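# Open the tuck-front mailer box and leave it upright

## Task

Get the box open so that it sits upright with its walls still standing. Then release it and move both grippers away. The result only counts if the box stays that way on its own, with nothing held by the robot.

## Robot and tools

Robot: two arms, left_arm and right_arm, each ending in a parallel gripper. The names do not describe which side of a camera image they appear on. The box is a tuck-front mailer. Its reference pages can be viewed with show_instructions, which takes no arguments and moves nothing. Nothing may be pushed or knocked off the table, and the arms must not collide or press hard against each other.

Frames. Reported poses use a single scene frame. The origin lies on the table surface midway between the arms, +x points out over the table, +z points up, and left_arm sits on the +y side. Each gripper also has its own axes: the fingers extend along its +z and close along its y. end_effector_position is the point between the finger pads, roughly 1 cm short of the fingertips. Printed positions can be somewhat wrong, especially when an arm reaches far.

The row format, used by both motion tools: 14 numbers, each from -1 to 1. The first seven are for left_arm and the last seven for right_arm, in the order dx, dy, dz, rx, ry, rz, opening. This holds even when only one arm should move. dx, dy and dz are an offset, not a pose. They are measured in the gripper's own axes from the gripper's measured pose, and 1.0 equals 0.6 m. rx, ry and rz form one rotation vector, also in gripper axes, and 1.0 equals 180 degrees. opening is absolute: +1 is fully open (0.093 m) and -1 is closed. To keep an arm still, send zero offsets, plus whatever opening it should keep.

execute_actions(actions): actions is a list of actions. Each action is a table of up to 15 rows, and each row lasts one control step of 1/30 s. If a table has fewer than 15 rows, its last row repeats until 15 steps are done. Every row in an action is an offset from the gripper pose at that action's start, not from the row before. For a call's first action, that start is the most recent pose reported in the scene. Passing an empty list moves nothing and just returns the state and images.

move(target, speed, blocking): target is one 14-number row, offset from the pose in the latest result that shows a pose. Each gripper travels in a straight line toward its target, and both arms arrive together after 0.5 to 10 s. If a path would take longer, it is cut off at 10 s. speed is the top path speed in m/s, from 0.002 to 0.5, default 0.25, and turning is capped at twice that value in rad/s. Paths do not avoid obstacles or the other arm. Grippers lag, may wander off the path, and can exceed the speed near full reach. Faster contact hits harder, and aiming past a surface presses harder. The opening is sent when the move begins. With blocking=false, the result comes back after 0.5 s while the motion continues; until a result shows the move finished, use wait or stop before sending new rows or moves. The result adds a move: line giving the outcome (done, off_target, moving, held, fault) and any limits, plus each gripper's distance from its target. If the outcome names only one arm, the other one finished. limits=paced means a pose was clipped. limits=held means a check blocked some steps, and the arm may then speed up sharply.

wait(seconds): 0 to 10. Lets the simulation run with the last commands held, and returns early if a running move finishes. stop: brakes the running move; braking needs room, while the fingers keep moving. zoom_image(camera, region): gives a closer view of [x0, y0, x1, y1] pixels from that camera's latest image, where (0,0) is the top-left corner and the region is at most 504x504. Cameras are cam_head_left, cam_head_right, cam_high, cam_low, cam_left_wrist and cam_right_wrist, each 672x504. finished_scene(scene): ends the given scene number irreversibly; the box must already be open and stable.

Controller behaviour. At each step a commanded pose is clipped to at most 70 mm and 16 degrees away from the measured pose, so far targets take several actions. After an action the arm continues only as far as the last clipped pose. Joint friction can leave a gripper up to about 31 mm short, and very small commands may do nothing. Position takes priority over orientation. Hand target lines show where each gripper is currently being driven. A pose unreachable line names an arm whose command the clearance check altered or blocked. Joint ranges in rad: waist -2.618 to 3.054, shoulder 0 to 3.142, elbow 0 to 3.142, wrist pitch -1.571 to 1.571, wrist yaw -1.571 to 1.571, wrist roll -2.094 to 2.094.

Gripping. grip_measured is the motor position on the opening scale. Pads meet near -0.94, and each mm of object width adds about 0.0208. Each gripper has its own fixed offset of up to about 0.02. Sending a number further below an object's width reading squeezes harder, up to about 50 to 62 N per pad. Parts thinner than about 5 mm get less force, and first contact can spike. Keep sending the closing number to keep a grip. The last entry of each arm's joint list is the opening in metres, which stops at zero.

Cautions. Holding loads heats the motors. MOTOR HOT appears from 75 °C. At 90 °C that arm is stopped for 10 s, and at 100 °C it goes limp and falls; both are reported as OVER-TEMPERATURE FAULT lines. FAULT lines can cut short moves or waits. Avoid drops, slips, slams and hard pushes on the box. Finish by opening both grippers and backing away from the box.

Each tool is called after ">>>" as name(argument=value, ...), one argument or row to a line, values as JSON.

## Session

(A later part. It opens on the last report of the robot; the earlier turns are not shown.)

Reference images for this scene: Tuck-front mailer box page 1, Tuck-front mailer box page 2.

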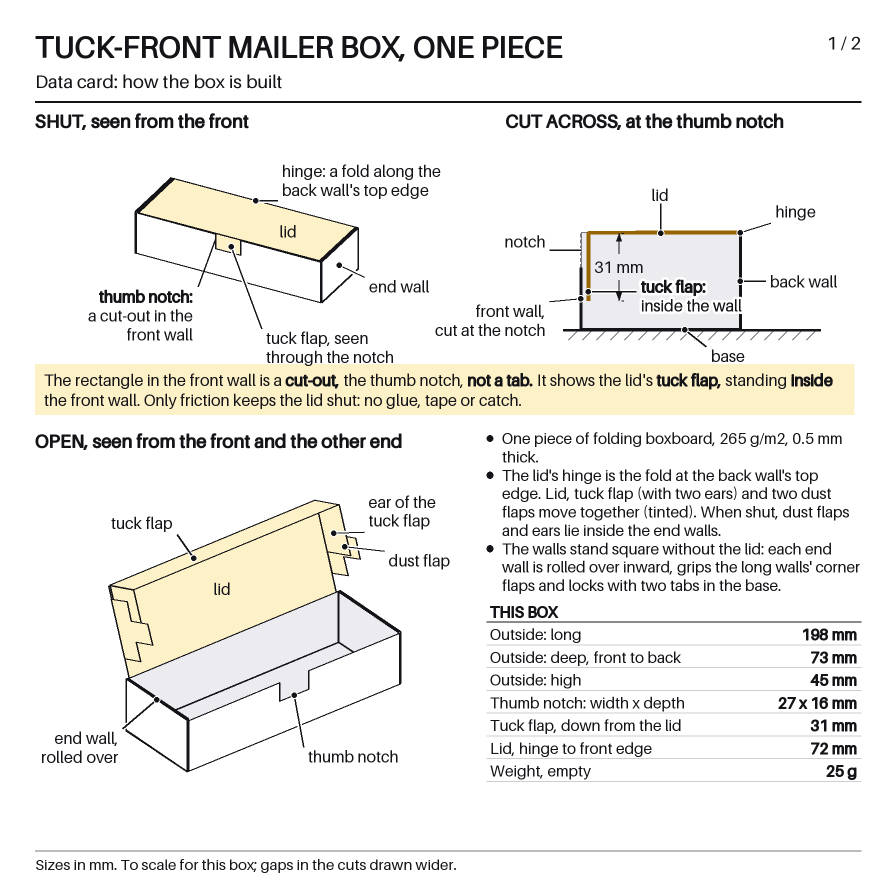

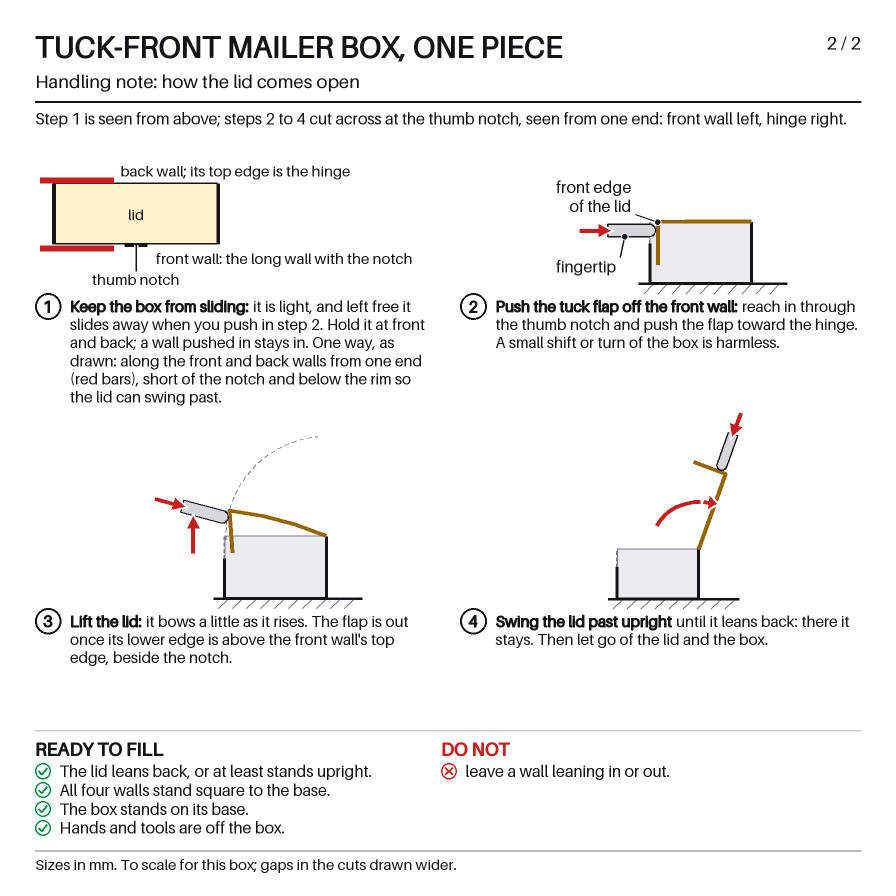

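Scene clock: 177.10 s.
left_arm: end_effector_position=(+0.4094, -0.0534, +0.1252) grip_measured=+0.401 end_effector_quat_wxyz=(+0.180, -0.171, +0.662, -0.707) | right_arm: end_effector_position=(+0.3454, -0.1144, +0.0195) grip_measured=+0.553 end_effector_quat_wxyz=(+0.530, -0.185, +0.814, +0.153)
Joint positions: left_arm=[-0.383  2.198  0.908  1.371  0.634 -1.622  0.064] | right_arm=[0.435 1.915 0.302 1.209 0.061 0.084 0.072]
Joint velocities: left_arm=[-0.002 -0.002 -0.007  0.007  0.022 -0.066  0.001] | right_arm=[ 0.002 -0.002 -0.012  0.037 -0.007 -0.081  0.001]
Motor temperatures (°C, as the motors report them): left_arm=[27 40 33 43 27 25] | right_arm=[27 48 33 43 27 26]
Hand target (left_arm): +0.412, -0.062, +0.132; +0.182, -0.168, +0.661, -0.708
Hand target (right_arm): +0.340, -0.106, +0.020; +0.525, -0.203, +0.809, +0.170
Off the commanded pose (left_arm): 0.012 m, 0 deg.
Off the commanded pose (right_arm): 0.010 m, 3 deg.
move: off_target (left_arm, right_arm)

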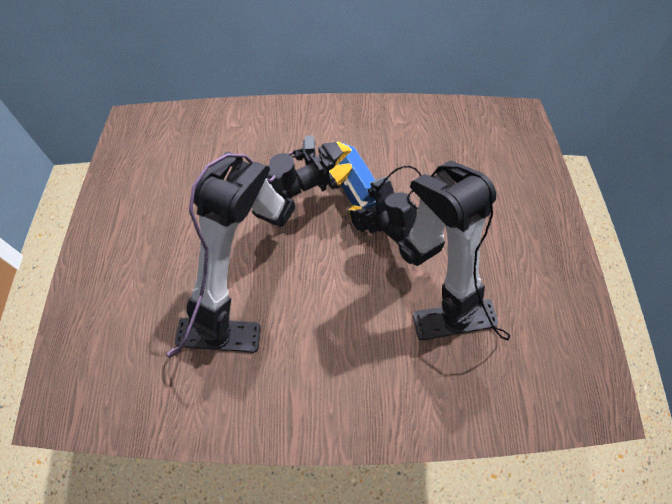

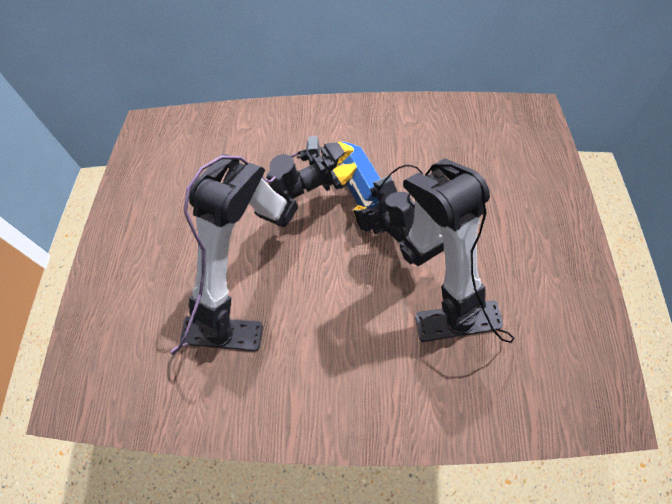

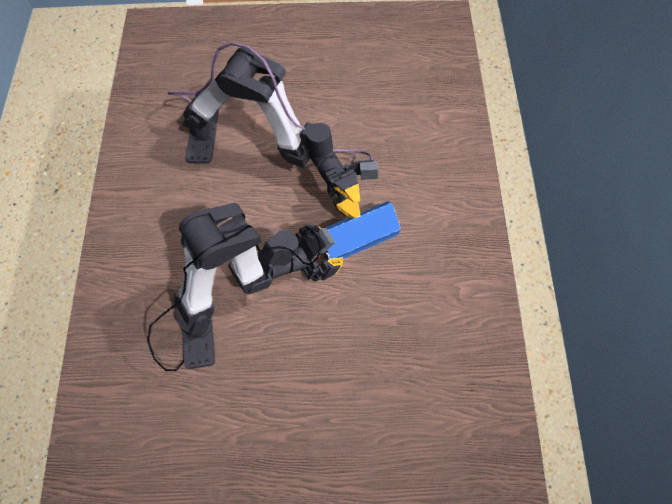

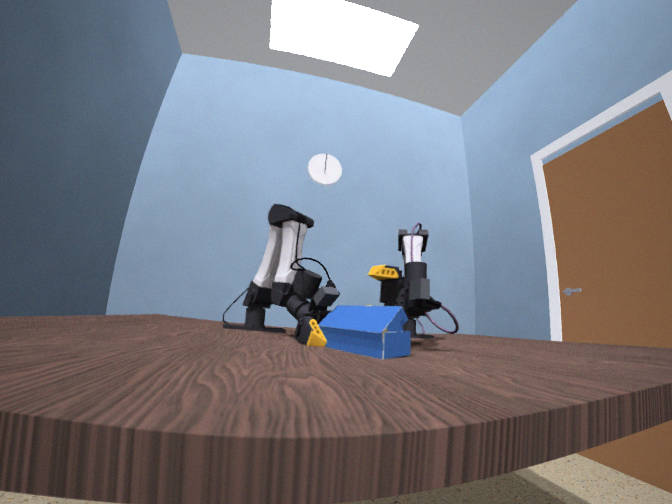

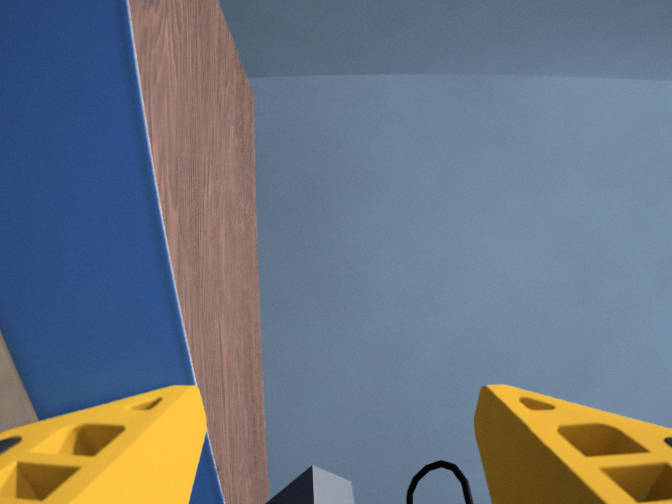

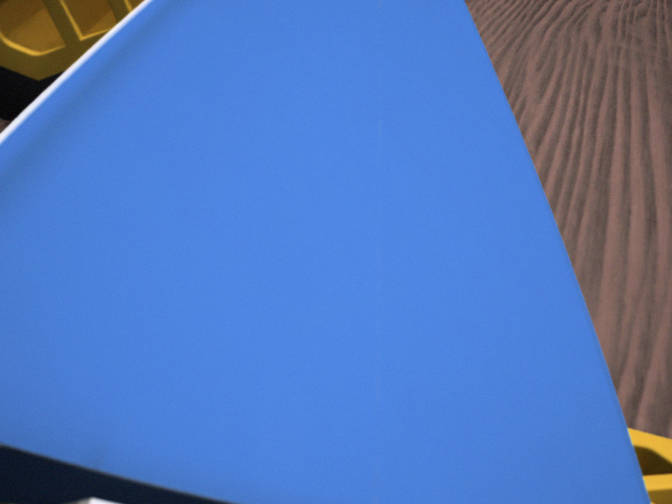

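>>> move(
  target=[0,0,-0.04,0,0,0,0.4, 0,0,0,0,0,0,0.545],
  speed=0.015,
)

>>> move(
  target=[0,0,0,0,0,0,1, 0.018,0,-0.04,0,0,0,0.66],
  speed=0.012,
)

Scene clock: 180.57 s.
left_arm: end_effector_position=(+0.4017, -0.0389, +0.1160) grip_measured=+0.401 end_effector_quat_wxyz=(+0.177, -0.172, +0.665, -0.705) | right_arm: end_effector_position=(+0.3460, -0.1157, +0.0193) grip_measured=+0.552 end_effector_quat_wxyz=(+0.530, -0.182, +0.814, +0.150)
Joint positions: left_arm=[-0.354  2.198  0.85   1.418  0.666 -1.622  0.064] | right_arm=[0.435 1.915 0.302 1.209 0.07  0.085 0.072]
Joint velocities: left_arm=[-0.002  0.017 -0.017 -0.007  0.051  0.022 -0.   ] | right_arm=[ 0.007 -0.002  0.017  0.037 -0.051 -0.037  0.   ]
Motor temperatures (°C, as the motors report them): left_arm=[27 40 33 43 27 25] | right_arm=[27 48 33 44 27 26]
Hand target (left_arm): +0.398, -0.033, +0.124; +0.180, -0.171, +0.662, -0.707
Hand target (right_arm): +0.345, -0.114, +0.019; +0.529, -0.185, +0.814, +0.153
Off the commanded pose (left_arm): 0.011 m, 1 deg.
Off the commanded pose (right_arm): 0.001 m, 0 deg.
move: off_target (left_arm)

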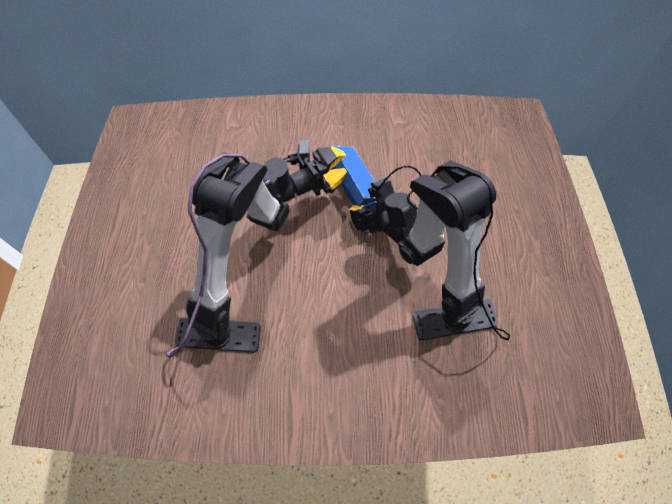

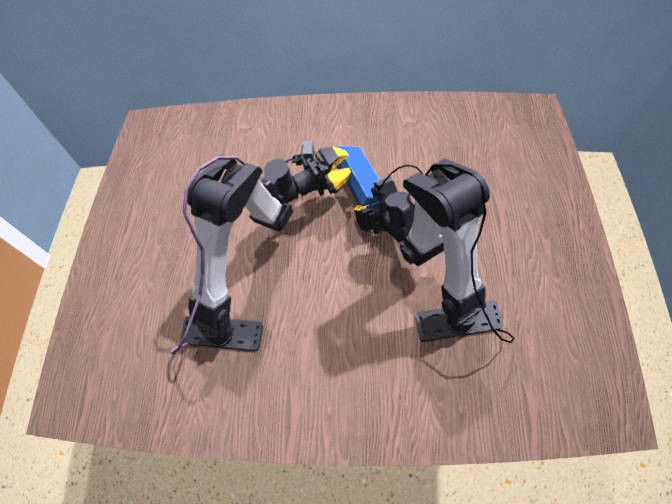

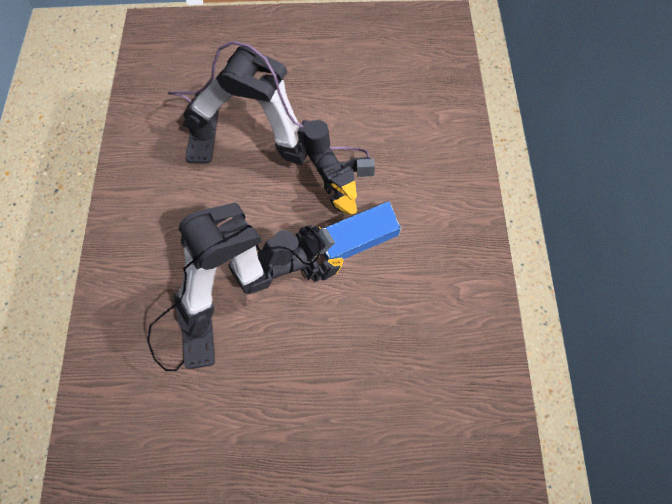

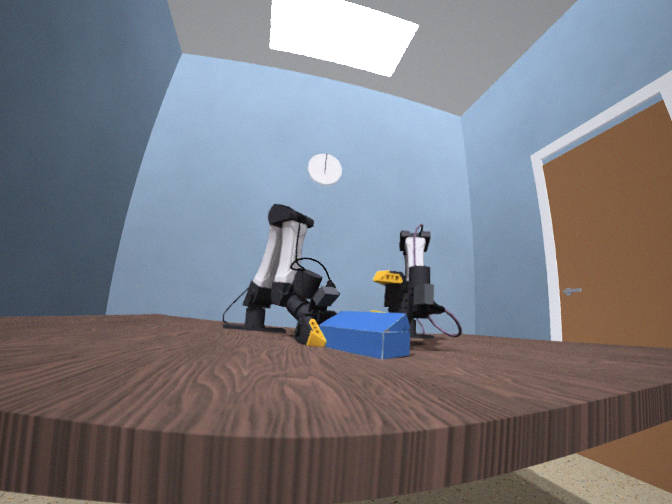

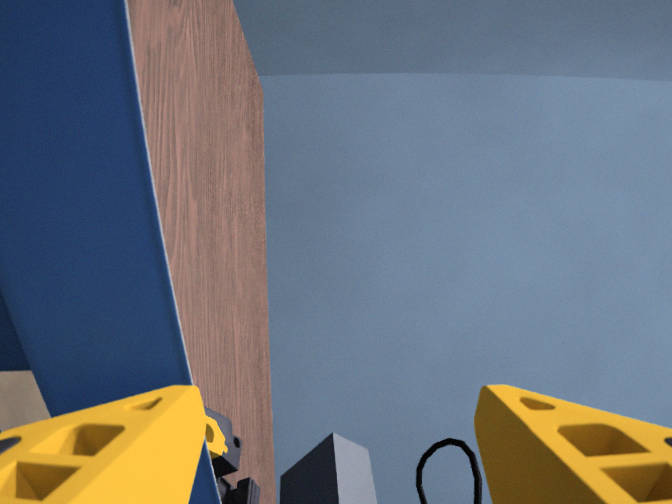

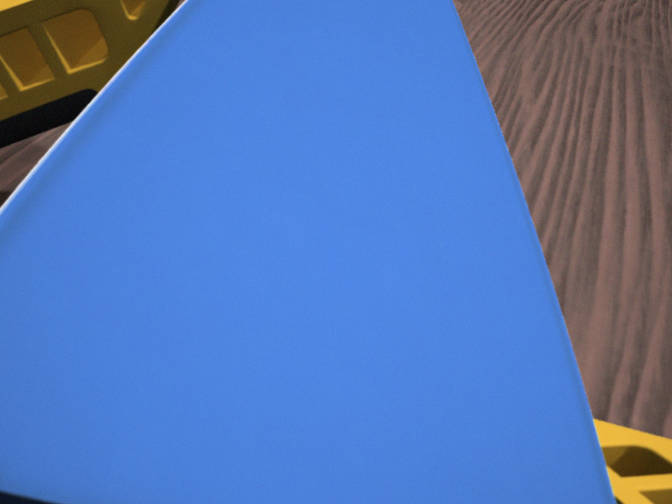

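Scene clock: 182.97 s.
left_arm: end_effector_position=(+0.4017, -0.0389, +0.1160) grip_measured=+0.995 end_effector_quat_wxyz=(+0.177, -0.172, +0.665, -0.705) | right_arm: end_effector_position=(+0.3300, -0.1264, +0.0189) grip_measured=+0.658 end_effector_quat_wxyz=(+0.532, -0.181, +0.814, +0.149)
Joint positions: left_arm=[-0.354  2.198  0.85   1.418  0.666 -1.622  0.093] | right_arm=[0.435 1.898 0.223 1.273 0.072 0.085 0.077]
Joint velocities: left_arm=[-0.007  0.002 -0.007 -0.007 -0.022  0.066 -0.   ] | right_arm=[ 0.002  0.007 -0.017  0.037  0.037  0.037  0.001]
Motor temperatures (°C, as the motors report them): left_arm=[27 41 33 43 27 25] | right_arm=[27 48 33 44 27 26]
Hand target (left_arm): +0.402, -0.039, +0.116; +0.177, -0.172, +0.665, -0.705
Hand target (right_arm): +0.323, -0.128, +0.019; +0.530, -0.182, +0.814, +0.150
Off the commanded pose (left_arm): 0.000 m, 0 deg.
Off the commanded pose (right_arm): 0.008 m, 0 deg.
move: done

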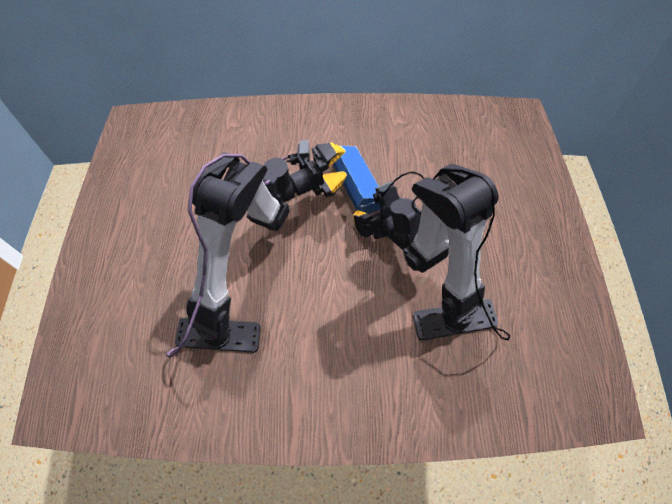

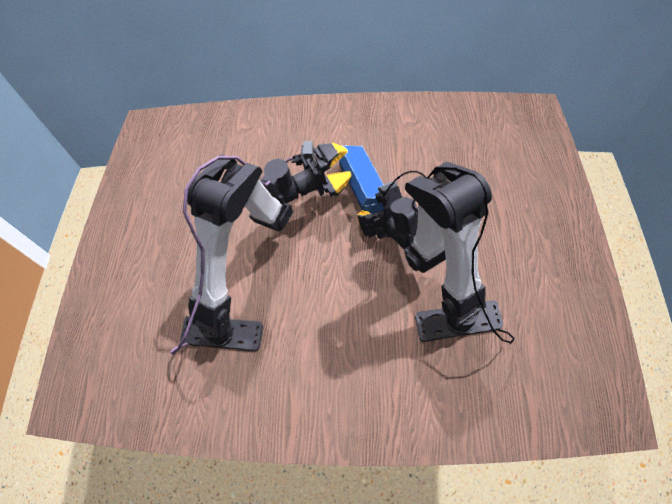

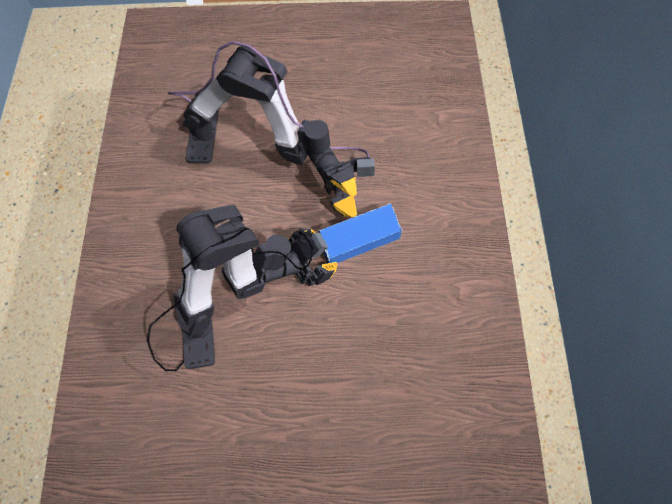

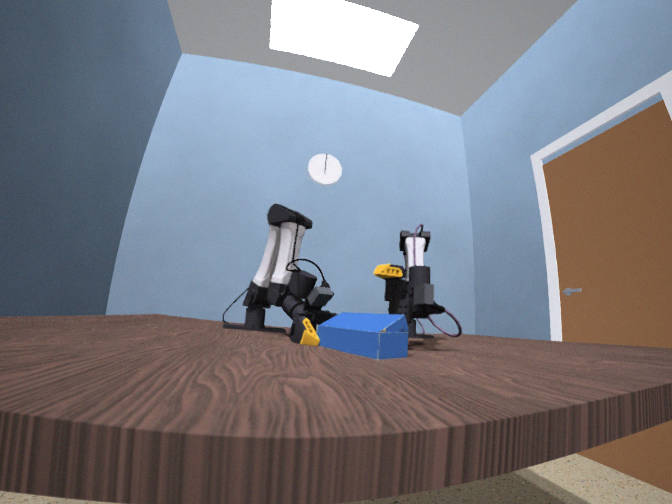

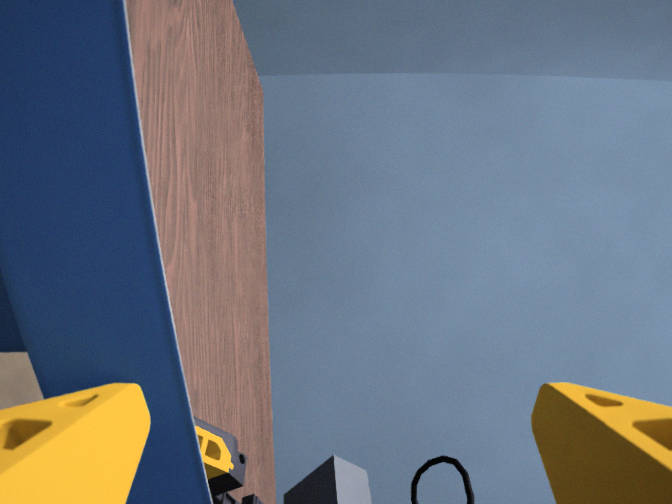

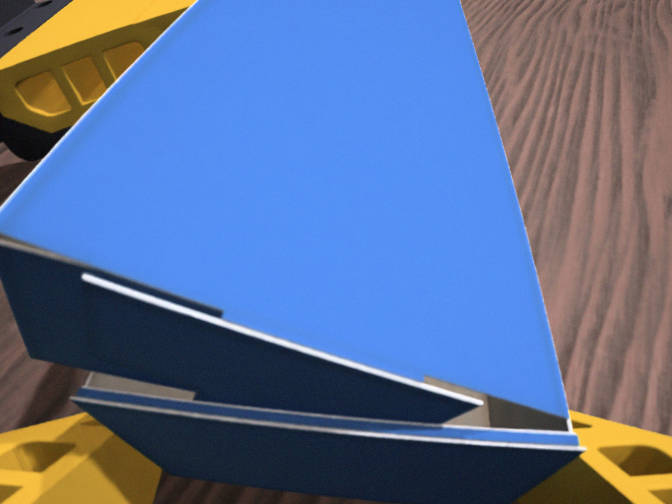

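>>> move(
  target=[0.01,0.065,-0.02,-0.04,0,0,1, 0,0,0,0,0,0,0.545],
  speed=0.02,
)

Scene clock: 187.90 s.
left_arm: end_effector_position=(+0.3974, -0.0371, +0.0890) grip_measured=+0.995 end_effector_quat_wxyz=(+0.175, -0.174, +0.699, -0.671) | right_arm: end_effector_position=(+0.3303, -0.1268, +0.0190) grip_measured=+0.551 end_effector_quat_wxyz=(+0.532, -0.180, +0.814, +0.148)
Joint positions: left_arm=[-0.354  2.198  0.828  1.321  0.666 -1.529  0.093] | right_arm=[0.435 1.898 0.223 1.274 0.075 0.085 0.072]
Joint velocities: left_arm=[-0.022 -0.017  0.022  0.007  0.022  0.022 -0.001] | right_arm=[-0.007  0.007 -0.017 -0.022  0.051 -0.022  0.001]
Motor temperatures (°C, as the motors report them): left_arm=[27 41 33 43 27 25] | right_arm=[27 48 33 44 27 26]
Hand target (left_arm): +0.392, -0.033, +0.076; +0.166, -0.183, +0.709, -0.661
Hand target (right_arm): +0.330, -0.126, +0.019; +0.532, -0.181, +0.814, +0.149
Off the commanded pose (left_arm): 0.014 m, 2 deg.
Off the commanded pose (right_arm): 0.001 m, 0 deg.
move: off_target (left_arm)

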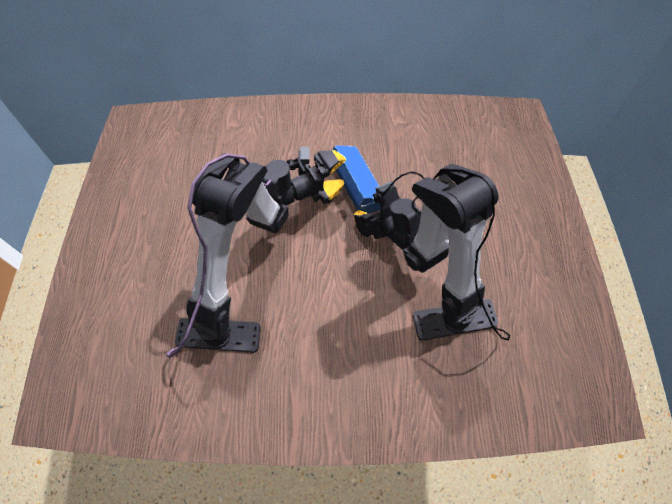

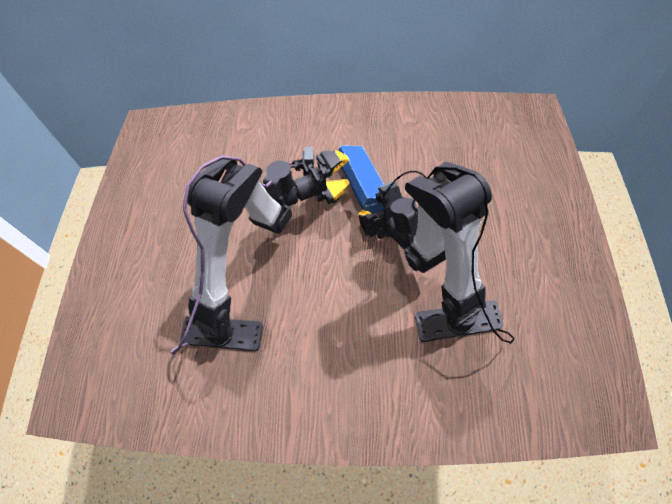

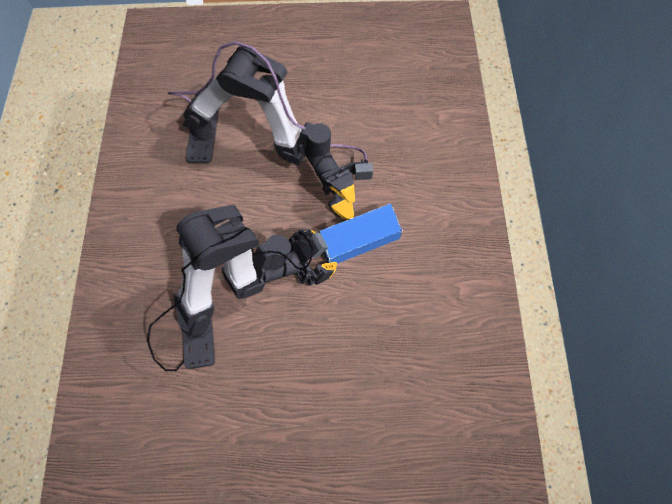

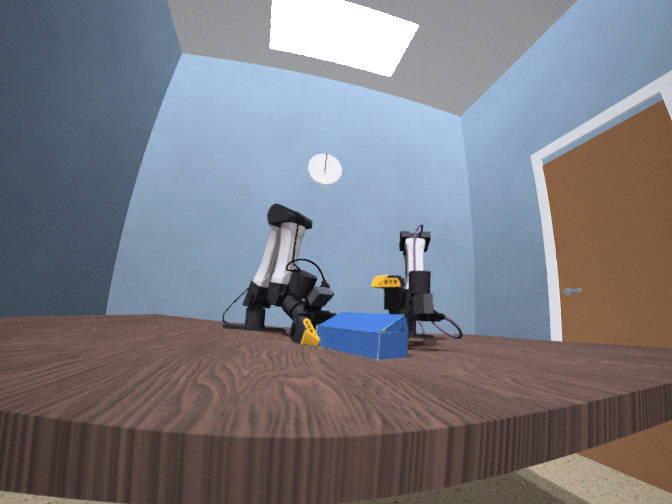

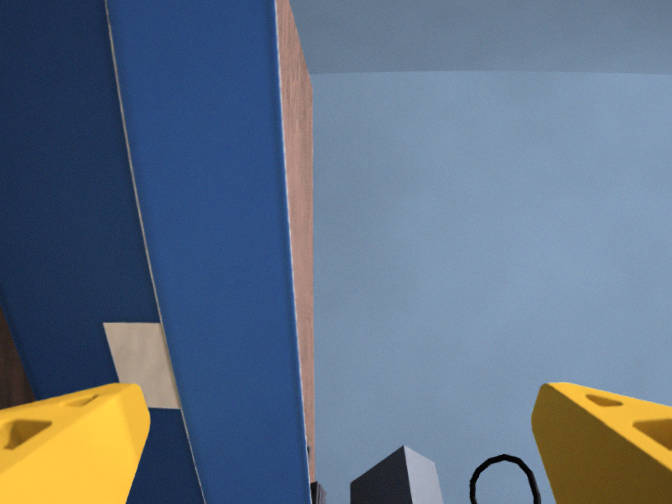

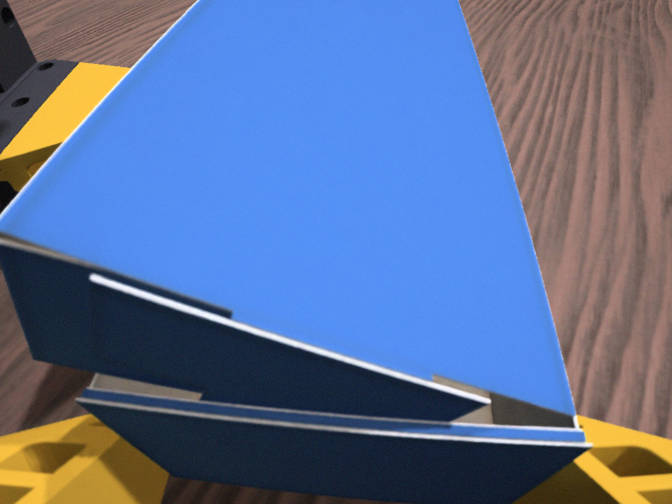

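Height good. Shift −x ~12 mm, then forward.

>>> move(
  target=[-0.028,0.005,0.005,0,0,0,1, 0,0,0,0,0,0,0.545],
  speed=0.012,
)

Scene clock: 191.03 s.
left_arm: end_effector_position=(+0.4062, -0.0334, +0.0957) grip_measured=+0.995 end_effector_quat_wxyz=(+0.179, -0.169, +0.696, -0.675) | right_arm: end_effector_position=(+0.3303, -0.1268, +0.0190) grip_measured=+0.551 end_effector_quat_wxyz=(+0.532, -0.180, +0.814, +0.148)
Joint positions: left_arm=[-0.334  2.198  0.859  1.306  0.688 -1.528  0.093] | right_arm=[0.435 1.898 0.223 1.274 0.075 0.085 0.072]
Joint velocities: left_arm=[-0.022  0.002 -0.002 -0.022  0.037 -0.022 -0.   ] | right_arm=[-0.012  0.002 -0.002 -0.007  0.022 -0.007 -0.   ]
Motor temperatures (°C, as the motors report them): left_arm=[27 41 33 43 27 25] | right_arm=[27 48 33 44 27 26]
Hand target (left_arm): +0.413, -0.032, +0.086; +0.175, -0.175, +0.699, -0.671
Hand target (right_arm): +0.330, -0.127, +0.019; +0.532, -0.180, +0.814, +0.148
Off the commanded pose (left_arm): 0.012 m, 1 deg.
Off the commanded pose (right_arm): 0.000 m, 0 deg.
move: off_target (left_arm)

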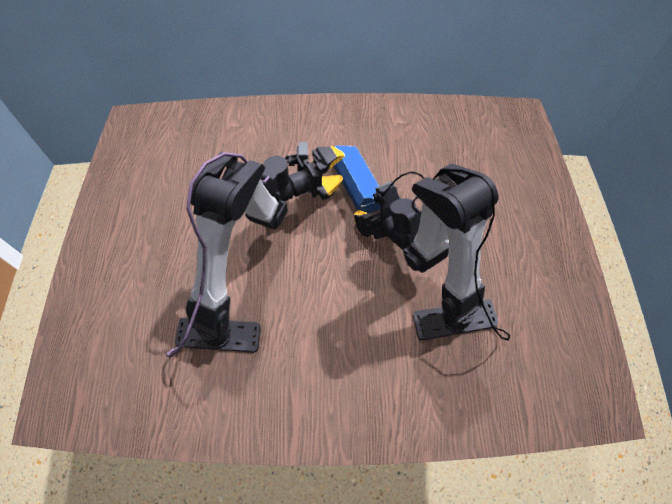

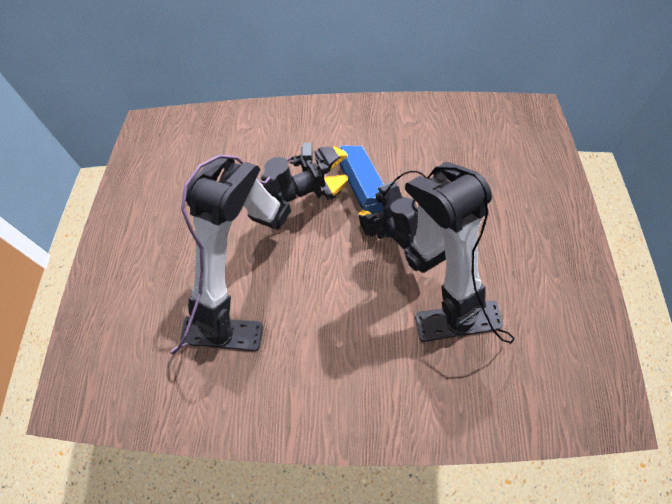

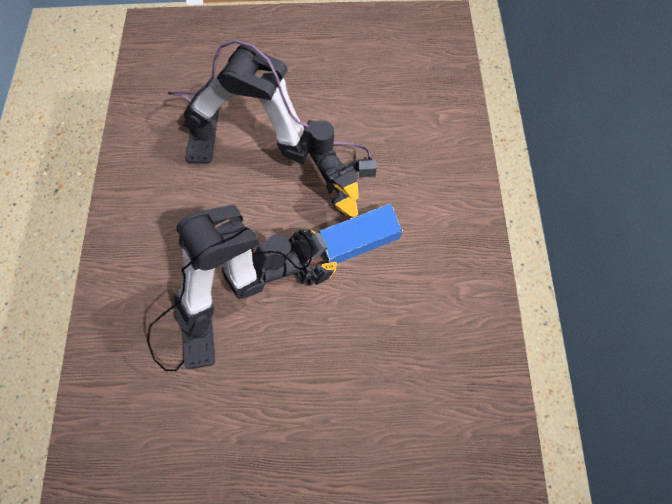

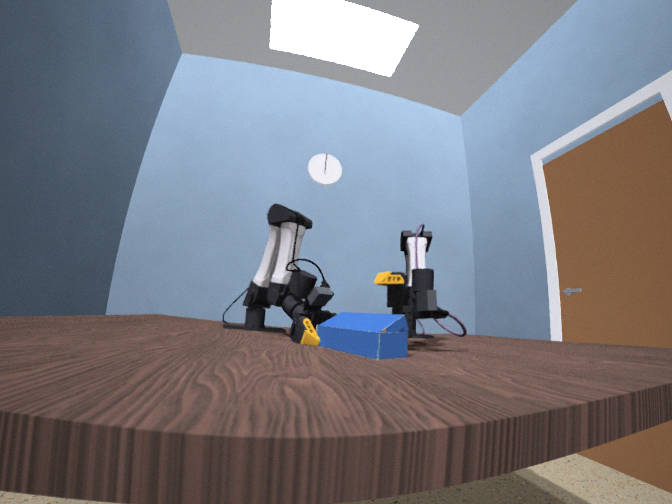

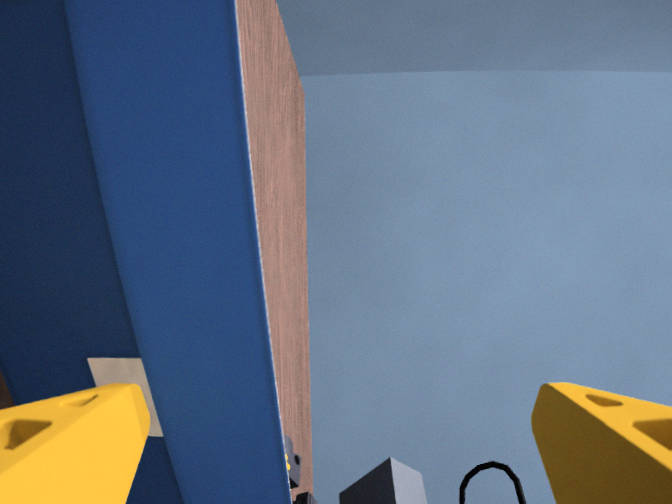

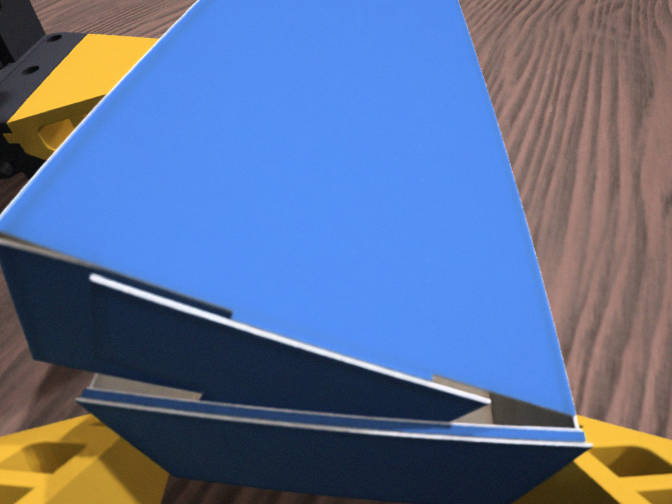

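>>> move(
  target=[0,0.025,0,-0.015,0,0,1, 0,0,0,0,0,0,0.545],
  speed=0.012,
)

>>> move(
  target=[0,0,0,0,0,0,1, 0,0.03,0,-0.02,0,0,0.545],
  speed=0.012,
)

Scene clock: 194.73 s.
left_arm: end_effector_position=(+0.4056, -0.0334, +0.0869) grip_measured=+0.995 end_effector_quat_wxyz=(+0.176, -0.169, +0.708, -0.663) | right_arm: end_effector_position=(+0.3303, -0.1268, +0.0190) grip_measured=+0.551 end_effector_quat_wxyz=(+0.532, -0.180, +0.814, +0.148)
Joint positions: left_arm=[-0.334  2.198  0.859  1.263  0.69  -1.497  0.093] | right_arm=[0.435 1.898 0.223 1.274 0.075 0.085 0.072]
Joint velocities: left_arm=[-0.002 -0.002 -0.012  0.081  0.037  0.007  0.001] | right_arm=[ 0.017 -0.022  0.002  0.022 -0.037 -0.022 -0.003]
Motor temperatures (°C, as the motors report them): left_arm=[27 41 33 43 27 25] | right_arm=[27 47 33 44 27 26]
Hand target (left_arm): +0.406, -0.033, +0.081; +0.175, -0.173, +0.712, -0.658
Hand target (right_arm): +0.330, -0.127, +0.019; +0.532, -0.180, +0.814, +0.148
Off the commanded pose (left_arm): 0.006 m, 1 deg.
Off the commanded pose (right_arm): 0.000 m, 0 deg.
move: done

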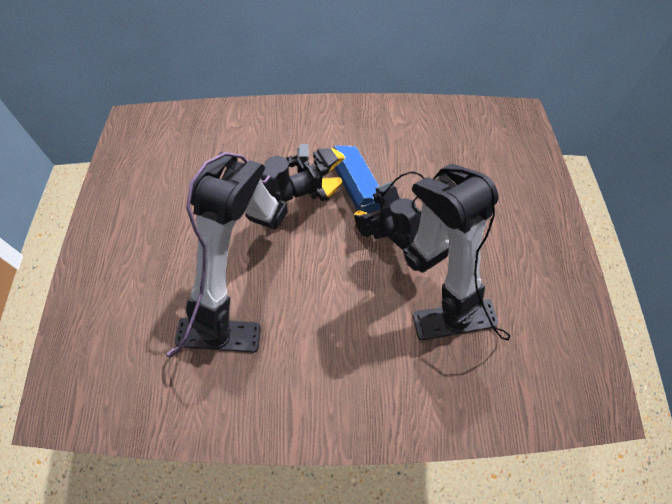

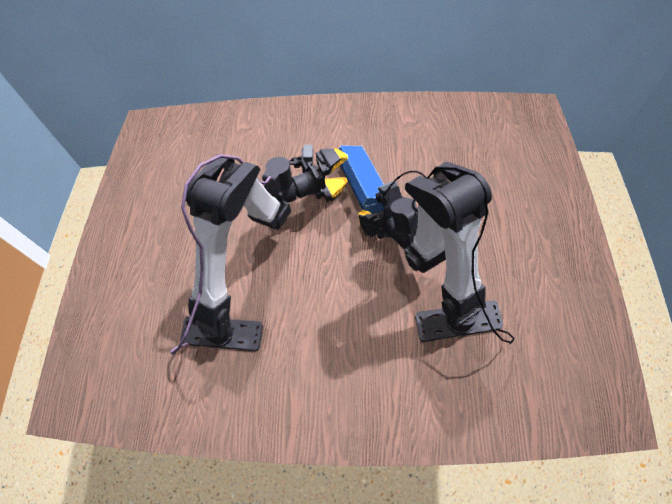

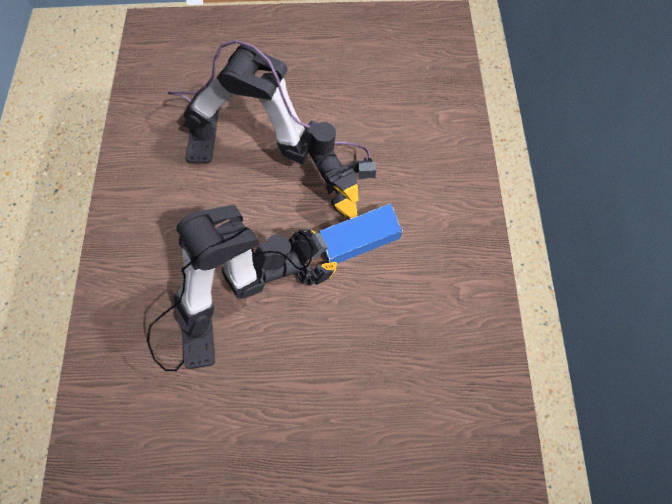

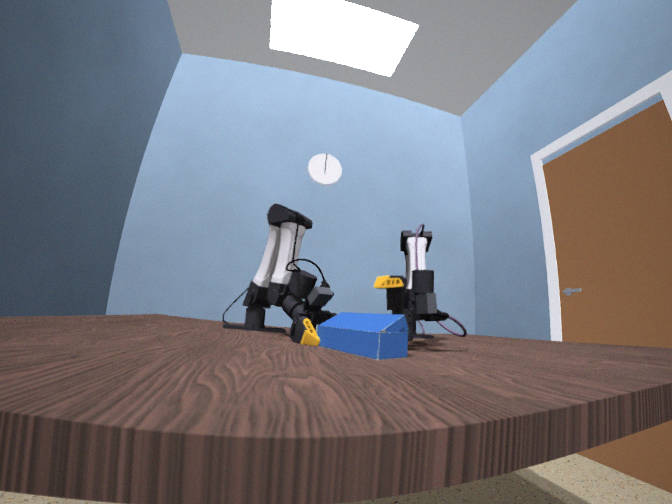

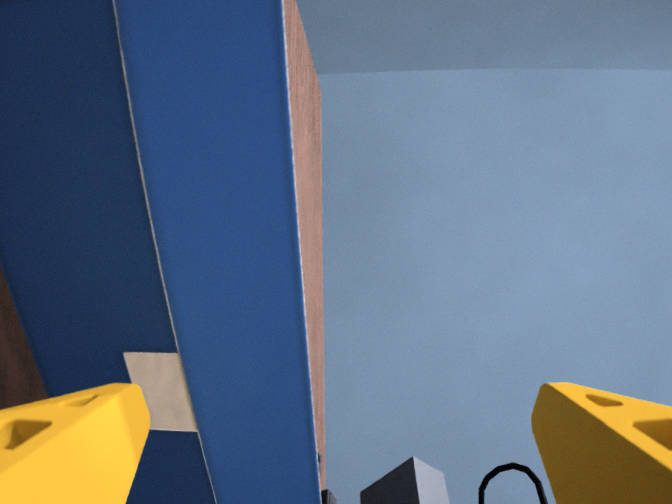

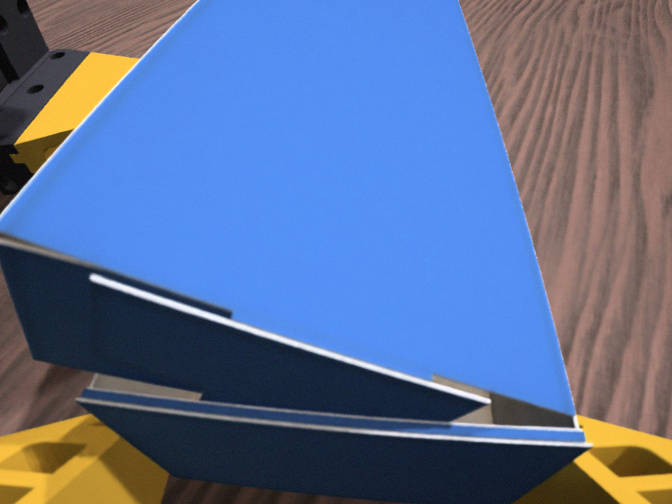

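Scene clock: 197.57 s.
left_arm: end_effector_position=(+0.4056, -0.0334, +0.0869) grip_measured=+0.995 end_effector_quat_wxyz=(+0.176, -0.169, +0.708, -0.663) | right_arm: end_effector_position=(+0.3255, -0.1188, +0.0191) grip_measured=+0.551 end_effector_quat_wxyz=(+0.529, -0.191, +0.811, +0.160)
Joint positions: left_arm=[-0.334  2.198  0.859  1.263  0.69  -1.497  0.093] | right_arm=[0.454 1.898 0.223 1.274 0.061 0.088 0.072]
Joint velocities: left_arm=[-0.007 -0.007  0.017 -0.022  0.051 -0.037  0.001] | right_arm=[-0.022 -0.002  0.002  0.022  0.007 -0.081  0.   ]
Motor temperatures (°C, as the motors report them): left_arm=[27 41 33 43 27 25] | right_arm=[27 47 33 44 27 26]
Hand target (left_arm): +0.406, -0.033, +0.087; +0.176, -0.169, +0.708, -0.663
Hand target (right_arm): +0.322, -0.111, +0.020; +0.526, -0.197, +0.809, +0.174
Off the commanded pose (left_arm): 0.000 m, 0 deg.
Off the commanded pose (right_arm): 0.009 m, 2 deg.
move: done

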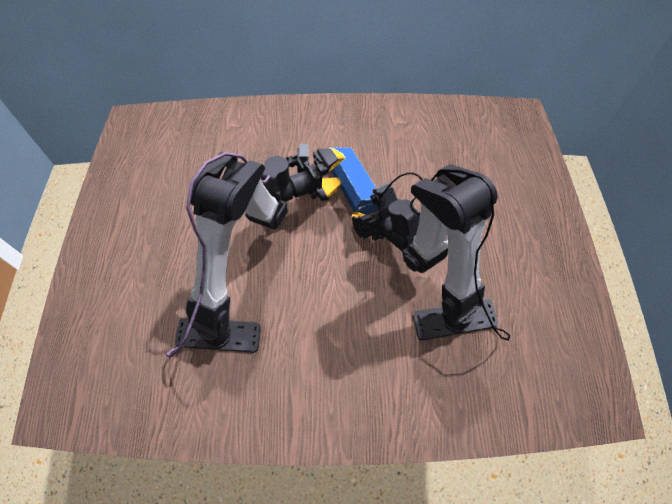

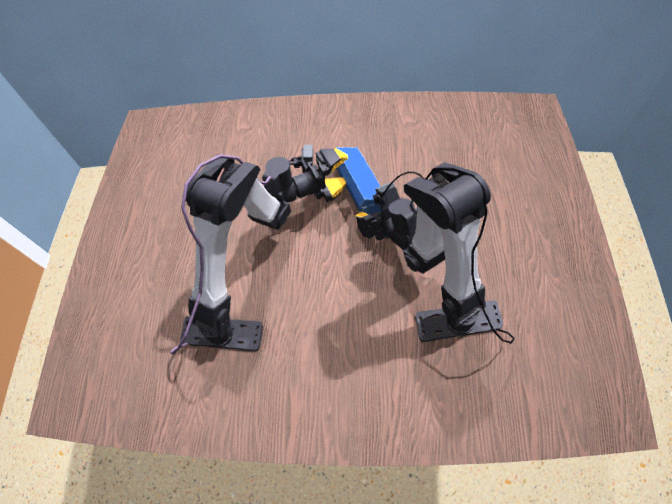

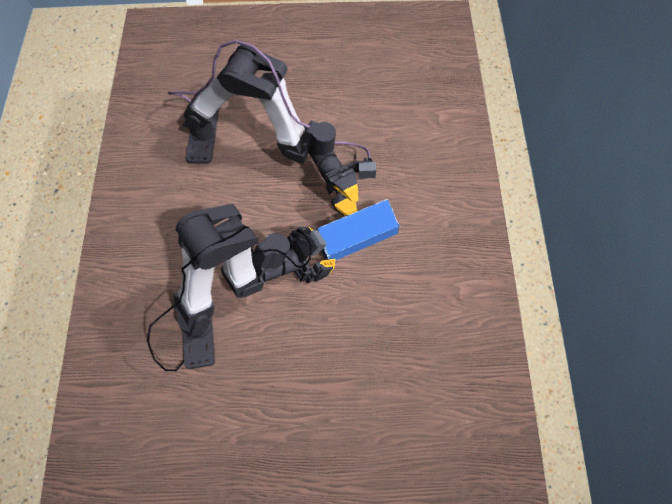

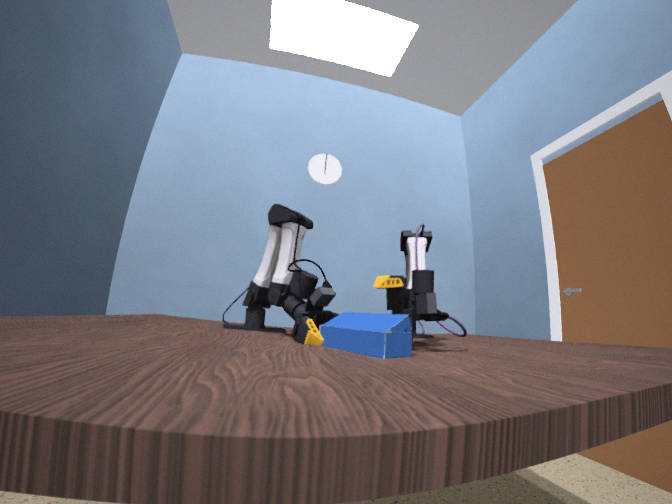

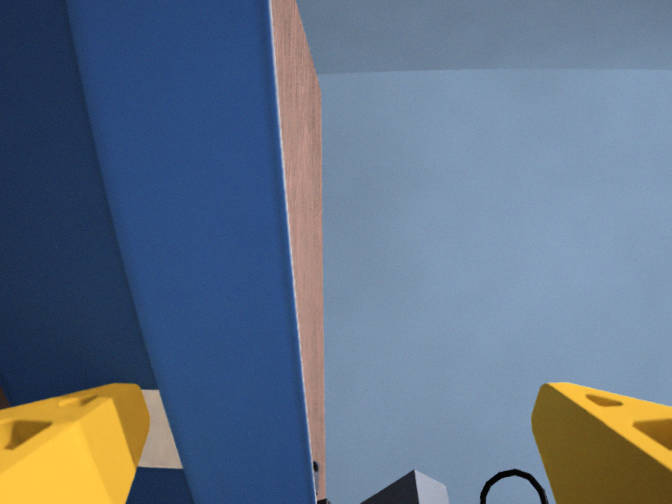

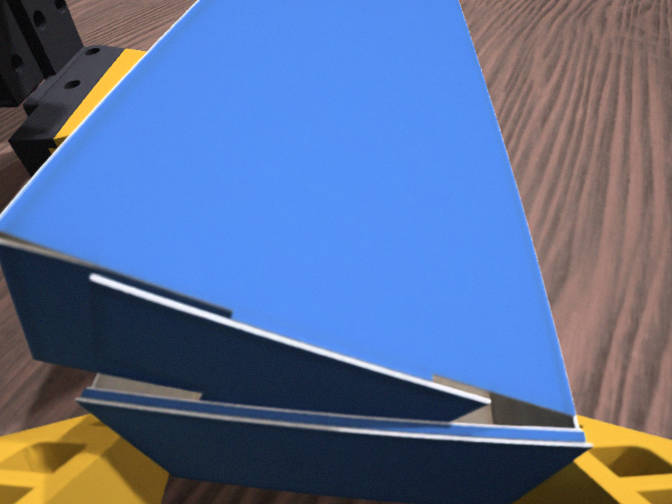

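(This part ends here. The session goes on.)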